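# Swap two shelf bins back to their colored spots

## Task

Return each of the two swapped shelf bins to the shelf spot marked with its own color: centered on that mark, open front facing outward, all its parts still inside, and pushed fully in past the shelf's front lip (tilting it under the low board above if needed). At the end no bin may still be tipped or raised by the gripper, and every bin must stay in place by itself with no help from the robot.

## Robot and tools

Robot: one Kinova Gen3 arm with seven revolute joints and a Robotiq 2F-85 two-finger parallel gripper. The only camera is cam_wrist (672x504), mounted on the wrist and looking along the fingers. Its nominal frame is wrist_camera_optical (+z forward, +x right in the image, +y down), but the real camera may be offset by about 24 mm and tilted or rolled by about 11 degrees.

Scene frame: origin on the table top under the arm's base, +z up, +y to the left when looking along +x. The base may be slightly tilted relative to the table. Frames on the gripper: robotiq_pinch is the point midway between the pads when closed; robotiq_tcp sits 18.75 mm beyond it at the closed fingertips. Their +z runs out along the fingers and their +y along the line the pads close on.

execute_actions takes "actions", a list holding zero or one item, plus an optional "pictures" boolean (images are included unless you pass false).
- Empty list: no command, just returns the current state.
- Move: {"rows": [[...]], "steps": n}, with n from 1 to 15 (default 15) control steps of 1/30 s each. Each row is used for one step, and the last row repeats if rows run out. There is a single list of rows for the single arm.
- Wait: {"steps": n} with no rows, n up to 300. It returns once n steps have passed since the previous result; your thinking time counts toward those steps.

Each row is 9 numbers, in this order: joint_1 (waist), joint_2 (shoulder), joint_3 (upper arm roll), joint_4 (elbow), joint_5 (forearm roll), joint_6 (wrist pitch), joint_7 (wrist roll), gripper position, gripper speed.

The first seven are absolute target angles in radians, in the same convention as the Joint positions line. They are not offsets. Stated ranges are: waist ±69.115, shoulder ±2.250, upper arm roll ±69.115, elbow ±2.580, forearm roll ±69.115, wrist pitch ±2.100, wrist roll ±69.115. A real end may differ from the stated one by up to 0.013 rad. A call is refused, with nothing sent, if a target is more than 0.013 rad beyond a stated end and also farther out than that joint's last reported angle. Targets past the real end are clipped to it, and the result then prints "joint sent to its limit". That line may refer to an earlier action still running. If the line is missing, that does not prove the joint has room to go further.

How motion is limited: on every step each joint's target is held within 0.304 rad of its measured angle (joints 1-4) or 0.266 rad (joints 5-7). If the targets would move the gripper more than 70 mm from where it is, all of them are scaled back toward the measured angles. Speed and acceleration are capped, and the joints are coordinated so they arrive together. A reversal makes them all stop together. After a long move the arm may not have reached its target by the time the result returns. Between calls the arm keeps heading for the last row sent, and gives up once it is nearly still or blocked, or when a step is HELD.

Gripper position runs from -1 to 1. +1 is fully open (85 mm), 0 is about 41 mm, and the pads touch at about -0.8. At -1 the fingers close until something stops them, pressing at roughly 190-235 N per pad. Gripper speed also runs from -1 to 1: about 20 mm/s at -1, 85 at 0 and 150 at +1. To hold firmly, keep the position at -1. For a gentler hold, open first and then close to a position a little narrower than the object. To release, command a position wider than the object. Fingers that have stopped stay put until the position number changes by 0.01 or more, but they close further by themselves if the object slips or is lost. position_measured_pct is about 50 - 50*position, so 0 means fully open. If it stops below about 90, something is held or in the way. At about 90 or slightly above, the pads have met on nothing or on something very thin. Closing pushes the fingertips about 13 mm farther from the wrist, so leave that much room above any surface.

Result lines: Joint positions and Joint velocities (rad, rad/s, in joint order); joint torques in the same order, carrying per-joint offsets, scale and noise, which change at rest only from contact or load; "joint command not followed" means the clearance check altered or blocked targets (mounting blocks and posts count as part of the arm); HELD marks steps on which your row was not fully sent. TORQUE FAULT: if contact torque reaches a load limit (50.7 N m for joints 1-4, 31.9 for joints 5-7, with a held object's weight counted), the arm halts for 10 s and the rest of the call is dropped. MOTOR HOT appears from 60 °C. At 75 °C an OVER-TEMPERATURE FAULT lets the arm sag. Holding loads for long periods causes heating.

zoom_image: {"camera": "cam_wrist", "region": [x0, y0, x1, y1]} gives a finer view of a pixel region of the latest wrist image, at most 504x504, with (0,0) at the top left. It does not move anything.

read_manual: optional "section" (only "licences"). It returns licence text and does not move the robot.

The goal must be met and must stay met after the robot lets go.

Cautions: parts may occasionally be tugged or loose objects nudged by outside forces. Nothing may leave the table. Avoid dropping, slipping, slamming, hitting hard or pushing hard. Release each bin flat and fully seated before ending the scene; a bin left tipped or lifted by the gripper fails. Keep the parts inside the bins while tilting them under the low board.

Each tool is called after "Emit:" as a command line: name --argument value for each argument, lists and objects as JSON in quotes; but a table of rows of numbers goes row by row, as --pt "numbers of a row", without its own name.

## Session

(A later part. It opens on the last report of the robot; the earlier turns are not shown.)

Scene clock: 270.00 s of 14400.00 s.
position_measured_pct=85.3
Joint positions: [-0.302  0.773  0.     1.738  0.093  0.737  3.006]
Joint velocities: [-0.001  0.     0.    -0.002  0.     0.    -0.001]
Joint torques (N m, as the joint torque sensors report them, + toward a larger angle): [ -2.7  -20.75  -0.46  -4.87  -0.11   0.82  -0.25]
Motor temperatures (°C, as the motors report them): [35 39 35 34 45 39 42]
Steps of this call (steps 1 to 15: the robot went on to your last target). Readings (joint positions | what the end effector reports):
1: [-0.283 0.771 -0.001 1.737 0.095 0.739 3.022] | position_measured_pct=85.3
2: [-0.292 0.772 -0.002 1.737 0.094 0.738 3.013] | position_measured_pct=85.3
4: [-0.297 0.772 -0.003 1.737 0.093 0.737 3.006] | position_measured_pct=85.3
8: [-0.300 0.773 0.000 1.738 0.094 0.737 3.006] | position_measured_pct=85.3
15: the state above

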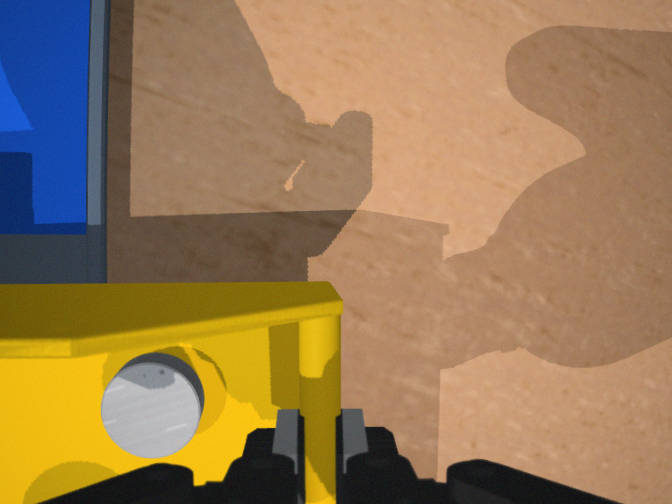

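Emit:
execute_actions --actions '[{"rows":[[-0.302,0.777,0,1.726,0.093,0.743,3.007,-1,0],[-0.302,0.782,0,1.716,0.0926,0.748,3.008,-1,0],[-0.3015,0.787,0,1.706,0.092,0.753,3.009,-1,0],[-0.301,0.792,0,1.696,0.092,0.758,3.01,-1,0],[-0.301,0.797,0,1.686,0.0915,0.763,3.011,-1,0],[-0.3005,0.801,0,1.676,0.091,0.768,3.012,-1,0],[-0.3,0.806,0,1.666,0.091,0.773,3.012,-1,0],[-0.3,0.811,0,1.656,0.0905,0.778,3.013,-1,0],[-0.2995,0.815,0,1.647,0.09,0.783,3.014,-1,0],[-0.299,0.82,0,1.637,0.09,0.788,3.015,-1,0],[-0.299,0.825,0,1.627,0.0895,0.793,3.016,-1,0],[-0.2985,0.829,0,1.617,0.089,0.799,3.017,-1,0],[-0.298,0.834,0,1.607,0.089,0.804,3.017,-1,0],[-0.298,0.839,0,1.597,0.0885,0.809,3.018,-1,0],[-0.2975,0.8435,0,1.5875,0.088,0.8144,3.019,-1,0]]}]' --pictures false

Emit:
execute_actions --actions '[{"rows":[[-0.297,0.848,0,1.576,0.0875,0.821,3.02,-1,0],[-0.297,0.853,0,1.564,0.087,0.827,3.021,-1,0],[-0.2965,0.858,0,1.553,0.0865,0.834,3.022,-1,0],[-0.296,0.863,0,1.541,0.086,0.841,3.023,-1,0],[-0.296,0.868,0,1.529,0.0856,0.847,3.025,-1,0],[-0.2955,0.873,0,1.518,0.085,0.854,3.026,-1,0],[-0.295,0.878,0,1.506,0.0847,0.861,3.027,-1,0],[-0.295,0.883,0,1.494,0.084,0.868,3.028,-1,0],[-0.2945,0.888,0,1.482,0.0838,0.875,3.029,-1,0],[-0.294,0.894,0,1.47,0.083,0.882,3.03,-1,0],[-0.294,0.899,0,1.458,0.083,0.889,3.031,-1,0],[-0.2935,0.904,0,1.446,0.0823,0.895,3.032,-1,0],[-0.293,0.909,0,1.435,0.082,0.902,3.033,-1,0],[-0.293,0.913,0,1.425,0.0815,0.9074,3.034,-1,0]],"steps":15}]' --pictures false

Emit:
execute_actions --actions '[{"steps":12}]'

Scene clock: 283.13 s of 14400.00 s.
position_measured_pct=85.3
Joint positions: [-0.298  0.835  0.     1.609  0.089  0.803  3.017]
Joint velocities: [ 0.009  0.142  0.001 -0.296 -0.011  0.155  0.023]
Joint torques (N m, as the joint torque sensors report them, + toward a larger angle): [ -2.86 -21.55  -0.39  -4.93  -0.26   0.63  -0.54]
Motor temperatures (°C, as the motors report them): [35 39 35 34 45 39 42]
Steps of this call (steps 1 to 15: the robot went on to your last target; steps 16 to 90: nothing new was sent; then 9.63 s passed at rest; steps 91 to 105: all 15 steps of this action). Readings (joint positions | what the end effector reports):
91: [-0.302 0.774 0.000 1.737 0.093 0.738 3.006] | position_measured_pct=85.3
92: [-0.302 0.777 0.000 1.732 0.093 0.741 3.006] | position_measured_pct=85.3
94: [-0.302 0.785 0.000 1.716 0.093 0.748 3.008] | position_measured_pct=85.3
98: [-0.300 0.802 0.000 1.678 0.091 0.767 3.011] | position_measured_pct=85.3
105: the state above

Scene clock: 283.63 s of 14400.00 s.
position_measured_pct=85.3
Joint positions: [-0.293  0.907 -0.     1.44   0.082  0.899  3.033]
Joint velocities: [ 0.005  0.11   0.    -0.289 -0.011  0.159  0.027]
Joint torques (N m, as the joint torque sensors report them, + toward a larger angle): [ -2.48 -23.63  -0.13  -5.55  -0.25   1.08  -0.2 ]
Motor temperatures (°C, as the motors report them): [35 39 35 34 45 39 42]
Steps of this call (steps 1 to 15: all 15 steps of this action). Readings (joint positions | what the end effector reports):
1: [-0.298 0.839 0.000 1.599 0.089 0.808 3.018] | position_measured_pct=85.3
2: [-0.297 0.844 0.000 1.589 0.088 0.814 3.019] | position_measured_pct=85.3
4: [-0.297 0.853 0.000 1.567 0.087 0.826 3.021] | position_measured_pct=85.3
8: [-0.295 0.873 0.000 1.522 0.085 0.852 3.026] | position_measured_pct=85.3
15: the state above

Scene clock: 284.03 s of 14400.00 s.
position_measured_pct=85.3
Joint positions: [-0.293  0.913  0.     1.425  0.082  0.907  3.034]
Joint velocities: [ 0.002  0.001  0.001 -0.002  0.     0.     0.001]
Joint torques (N m, as the joint torque sensors report them, + toward a larger angle): [ -2.66 -22.68  -0.15  -5.72  -0.21   0.68  -0.4 ]
Motor temperatures (°C, as the motors report them): [35 39 35 34 45 39 42]
Steps of this call (steps 1 to 12: the robot went on to your last target). Readings (joint positions | what the end effector reports):
1: [-0.293 0.910 -0.000 1.432 0.082 0.903 3.034] | position_measured_pct=85.3
2: [-0.293 0.911 -0.000 1.428 0.082 0.906 3.034] | position_measured_pct=85.3
4: [-0.293 0.912 0.000 1.426 0.082 0.907 3.034] | position_measured_pct=85.3
8: [-0.293 0.913 0.000 1.425 0.082 0.907 3.034] | position_measured_pct=85.3
12: the state above

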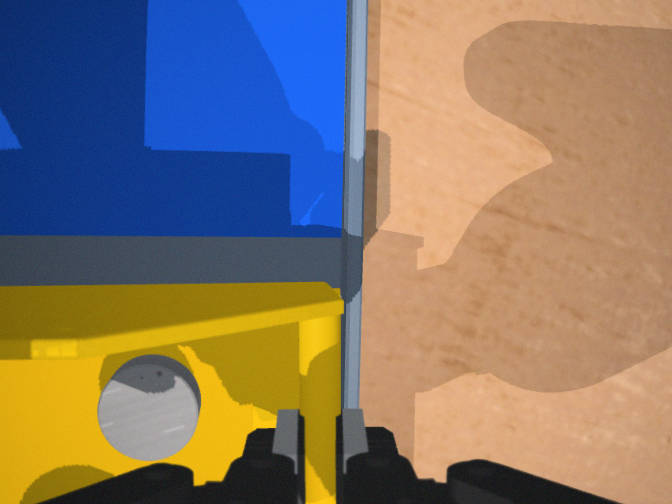

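Emit:
execute_actions --actions '[{"rows":[[-0.294,0.906,0,1.456,0.087,0.864,3.026,-1,0],[-0.294,0.906,0,1.456,0.087,0.864,3.026,-1,0],[-0.295,0.899,0,1.487,0.092,0.82,3.018,-1,0],[-0.295,0.899,0,1.487,0.092,0.82,3.018,-1,0],[-0.296,0.892,0,1.518,0.098,0.776,3.01,-1,0],[-0.296,0.892,0,1.518,0.098,0.776,3.01,-1,0],[-0.2965,0.885,0,1.548,0.104,0.733,3.002,-1,0],[-0.2965,0.885,0,1.548,0.104,0.733,3.002,-1,0],[-0.297,0.8785,0,1.578,0.111,0.69,2.994,-1,0],[-0.297,0.8785,0,1.578,0.111,0.69,2.994,-1,0],[-0.298,0.8725,0,1.607,0.118,0.6465,2.985,-1,0]],"steps":15}]' --pictures false

Emit:
execute_actions --actions '[{"steps":12}]'

Scene clock: 292.47 s of 14400.00 s.
position_measured_pct=85.3
Joint positions: [-0.298  0.875  0.     1.604  0.118  0.65   2.985]
Joint velocities: [-0.001 -0.005  0.001  0.079  0.023 -0.127 -0.027]
Joint torques (N m, as the joint torque sensors report them, + toward a larger angle): [ -2.49 -22.22  -1.04  -5.92  -0.02   0.16  -0.16]
Motor temperatures (°C, as the motors report them): [35 39 35 34 45 39 42]
Steps of this call (steps 1 to 30: the robot went on to your last target; steps 31 to 90: nothing new was sent; then 4.93 s passed at rest; steps 91 to 105: all 15 steps of this action). Readings (joint positions | what the end effector reports):
91: [-0.293 0.913 0.000 1.426 0.082 0.906 3.034] | position_measured_pct=85.3
92: [-0.293 0.911 0.000 1.432 0.083 0.899 3.033] | position_measured_pct=85.3
94: [-0.294 0.905 0.000 1.457 0.087 0.864 3.026] | position_measured_pct=85.3
98: [-0.296 0.892 0.000 1.516 0.098 0.779 3.011] | position_measured_pct=85.3
105: the state above

Scene clock: 292.87 s of 14400.00 s.
position_measured_pct=85.3
Joint positions: [-0.298  0.873  0.     1.607  0.118  0.646  2.985]
Joint velocities: [ 0.    -0.    -0.    -0.001  0.    -0.    -0.001]
Joint torques (N m, as the joint torque sensors report them, + toward a larger angle): [ -2.81 -21.95  -0.42  -4.93  -0.19   0.3   -0.09]
Motor temperatures (°C, as the motors report them): [35 39 35 34 45 39 42]
Steps of this call (steps 1 to 12: the robot went on to your last target). Readings (joint positions | what the end effector reports):
1: [-0.298 0.875 0.000 1.605 0.118 0.648 2.985] | position_measured_pct=85.3
2: [-0.298 0.874 0.000 1.606 0.118 0.647 2.985] | position_measured_pct=85.3
4: [-0.298 0.874 0.000 1.607 0.118 0.646 2.985] | position_measured_pct=85.3
8: [-0.298 0.873 0.000 1.607 0.118 0.646 2.985] | position_measured_pct=85.3
12: the state above

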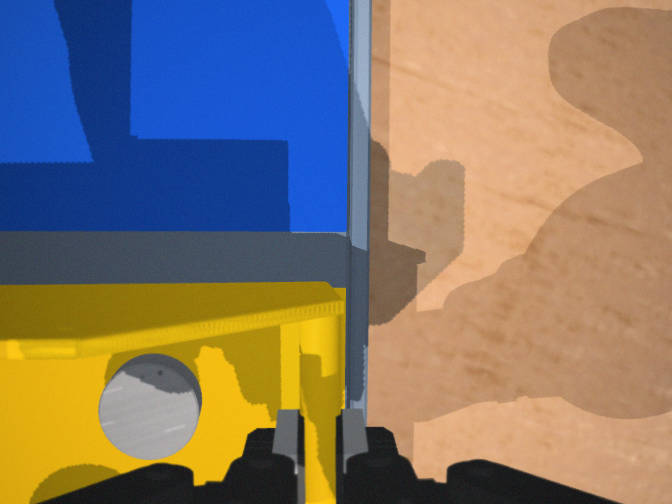

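The front is not yet seated, so I'll lower it a few more millimetres.

Emit:
execute_actions --actions '[{"rows":[[-0.298,0.878,0,1.6075,0.119,0.6405,2.984,-1,0]],"steps":15}]'

Scene clock: 294.47 s of 14400.00 s.
position_measured_pct=85.3
Joint positions: [-0.298  0.875  0.     1.608  0.119  0.643  2.984]
Joint velocities: [ 0.001 -0.     0.001  0.001 -0.001  0.    -0.   ]
Joint torques (N m, as the joint torque sensors report them, + toward a larger angle): [ -2.57 -17.62  -0.54  -4.94  -0.23  -0.71  -0.26]
Motor temperatures (°C, as the motors report them): [35 39 35 34 45 39 42]
Steps of this call (steps 1 to 15: the robot went on to your last target; steps 16 to 33: nothing new was sent; steps 34 to 48: all 15 steps of this action). Readings (joint positions | what the end effector reports):
34: [-0.298 0.875 0.000 1.607 0.118 0.645 2.985] | position_measured_pct=85.3
35: [-0.298 0.875 0.000 1.607 0.119 0.644 2.984] | position_measured_pct=85.3
37: [-0.298 0.875 0.000 1.608 0.119 0.643 2.984] | position_measured_pct=85.3
41: [-0.298 0.875 0.000 1.608 0.119 0.643 2.984] | position_measured_pct=85.3
48: the state above

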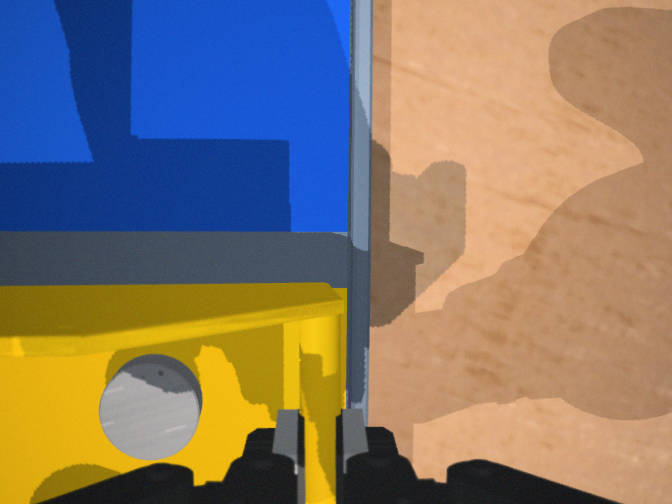

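Emit:
execute_actions --actions '[{"rows":[[-0.298,0.874,0,1.607,0.118,0.645,2.985,-0.2,0]],"steps":12}]' --pictures false

Emit:
execute_actions --actions '[{"rows":[[-0.3052,0.7471,0,1.5854,0.0994,0.7937,3.0027,0.1,0]],"steps":12}]'

Emit:
execute_actions --actions '[{"rows":[[-0.15,0.45,0,1.55,0.05,1.1,3.2,1,0]],"steps":15}]' --pictures false

Emit:
execute_actions --actions '[{"steps":15}]'

Scene clock: 298.70 s of 14400.00 s.
position_measured_pct=61.1
Joint positions: [-0.298  0.874  0.     1.607  0.118  0.645  2.985]
Joint velocities: [ 0.001  0.001 -0.001 -0.001  0.001  0.    -0.001]
Joint torques (N m, as the joint torque sensors report them, + toward a larger angle): [ -2.77 -20.5   -0.3   -4.91  -0.18   0.38  -0.26]
Motor temperatures (°C, as the motors report them): [35 39 35 34 45 39 42]
Steps of this call (steps 1 to 15: the robot went on to your last target; steps 16 to 90: nothing new was sent; then 0.83 s passed at rest; steps 91 to 102: all 12 steps of this action). Readings (joint positions | what the end effector reports):
91: [-0.298 0.874 0.000 1.608 0.119 0.643 2.984] | position_measured_pct=85.3
92: [-0.298 0.873 0.000 1.608 0.118 0.644 2.985] | position_measured_pct=84.9
94: [-0.298 0.874 0.000 1.607 0.118 0.645 2.985] | position_measured_pct=80.2
98: [-0.298 0.874 -0.000 1.607 0.118 0.645 2.985] | position_measured_pct=69.0
102: the state above

Scene clock: 299.10 s of 14400.00 s.
position_measured_pct=45.2
Joint positions: [-0.305  0.751  0.     1.585  0.099  0.794  3.003]
Joint velocities: [-0.001 -0.028 -0.001  0.01  -0.001  0.007 -0.001]
Joint torques (N m, as the joint torque sensors report them, + toward a larger angle): [ -2.59 -19.87  -0.17  -5.86  -0.16   0.16  -0.15]
Motor temperatures (°C, as the motors report them): [35 39 35 34 45 39 42]
Steps of this call (steps 1 to 12: all 12 steps of this action). Readings (joint positions | what the end effector reports):
1: [-0.298 0.873 0.000 1.607 0.118 0.646 2.985] | position_measured_pct=60.3
2: [-0.298 0.866 -0.000 1.607 0.117 0.652 2.986] | position_measured_pct=59.5
4: [-0.300 0.837 -0.000 1.603 0.113 0.683 2.989] | position_measured_pct=55.2
8: [-0.304 0.761 0.000 1.587 0.101 0.777 3.001] | position_measured_pct=46.4
12: the state above

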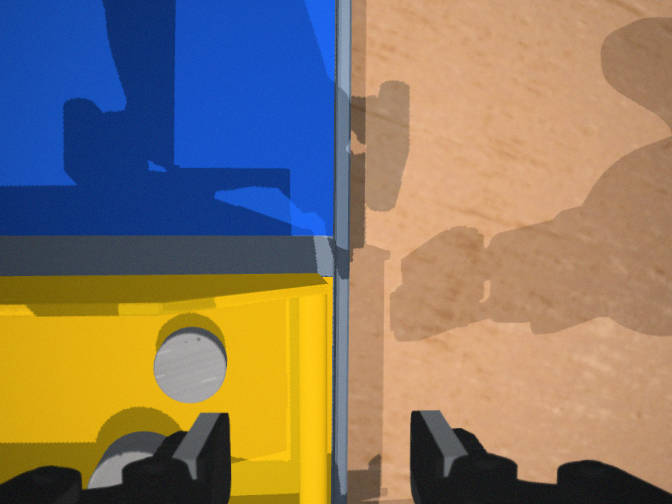

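Scene clock: 299.60 s of 14400.00 s.
position_measured_pct=7.9
Joint positions: [-0.157  0.463  0.002  1.55   0.052  1.091  3.194]
Joint velocities: [ 0.117 -0.234  0.009 -0.034 -0.045  0.302  0.187]
Joint torques (N m, as the joint torque sensors report them, + toward a larger angle): [ -3.36 -13.34  -2.01  -6.4   -0.88   0.03  -0.23]
Motor temperatures (°C, as the motors report them): [35 39 35 34 45 39 42]
Steps of this call (steps 1 to 15: all 15 steps of this action). Readings (joint positions | what the end effector reports):
1: [-0.304 0.748 -0.000 1.585 0.099 0.794 3.003] | position_measured_pct=45.2
2: [-0.300 0.741 -0.001 1.585 0.098 0.799 3.006] | position_measured_pct=44.4
4: [-0.284 0.711 -0.002 1.582 0.093 0.823 3.024] | position_measured_pct=40.5
8: [-0.231 0.609 -0.001 1.569 0.077 0.924 3.091] | position_measured_pct=29.0
15: the state above

Scene clock: 300.10 s of 14400.00 s.
position_measured_pct=0.0
Joint positions: [-0.15  0.45  0.    1.55  0.05  1.1   3.2 ]
Joint velocities: [ 0.001 -0.001 -0.    -0.001 -0.001 -0.     0.   ]
Joint torques (N m, as the joint torque sensors report them, + toward a larger angle): [ -1.62 -17.69  -0.38  -7.52  -0.13   0.43  -0.31]
Motor temperatures (°C, as the motors report them): [35 39 35 34 45 39 42]
Steps of this call (steps 1 to 15: the robot went on to your last target). Readings (joint positions | what the end effector reports):
1: [-0.154 0.458 0.002 1.549 0.051 1.098 3.199] | position_measured_pct=5.2
2: [-0.154 0.456 0.001 1.549 0.051 1.100 3.200] | position_measured_pct=2.8
4: [-0.152 0.454 0.000 1.550 0.050 1.100 3.200] | position_measured_pct=0.8
8: [-0.151 0.451 0.000 1.550 0.050 1.100 3.200] | position_measured_pct=0.0
15: the state above

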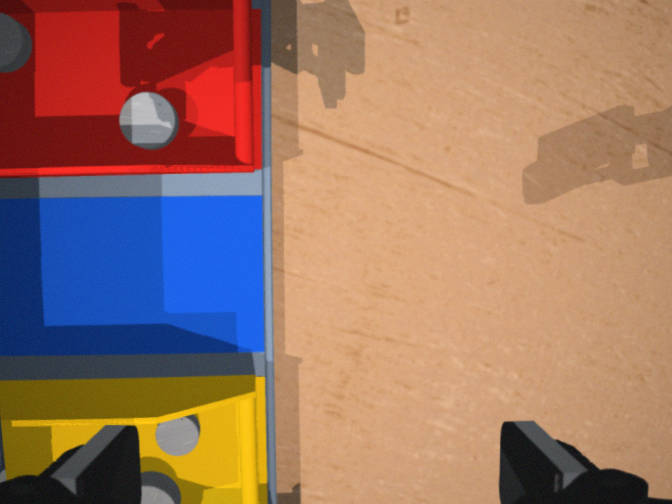

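Emit:
finished_scene --scene 1

The scene is finished: the task was done.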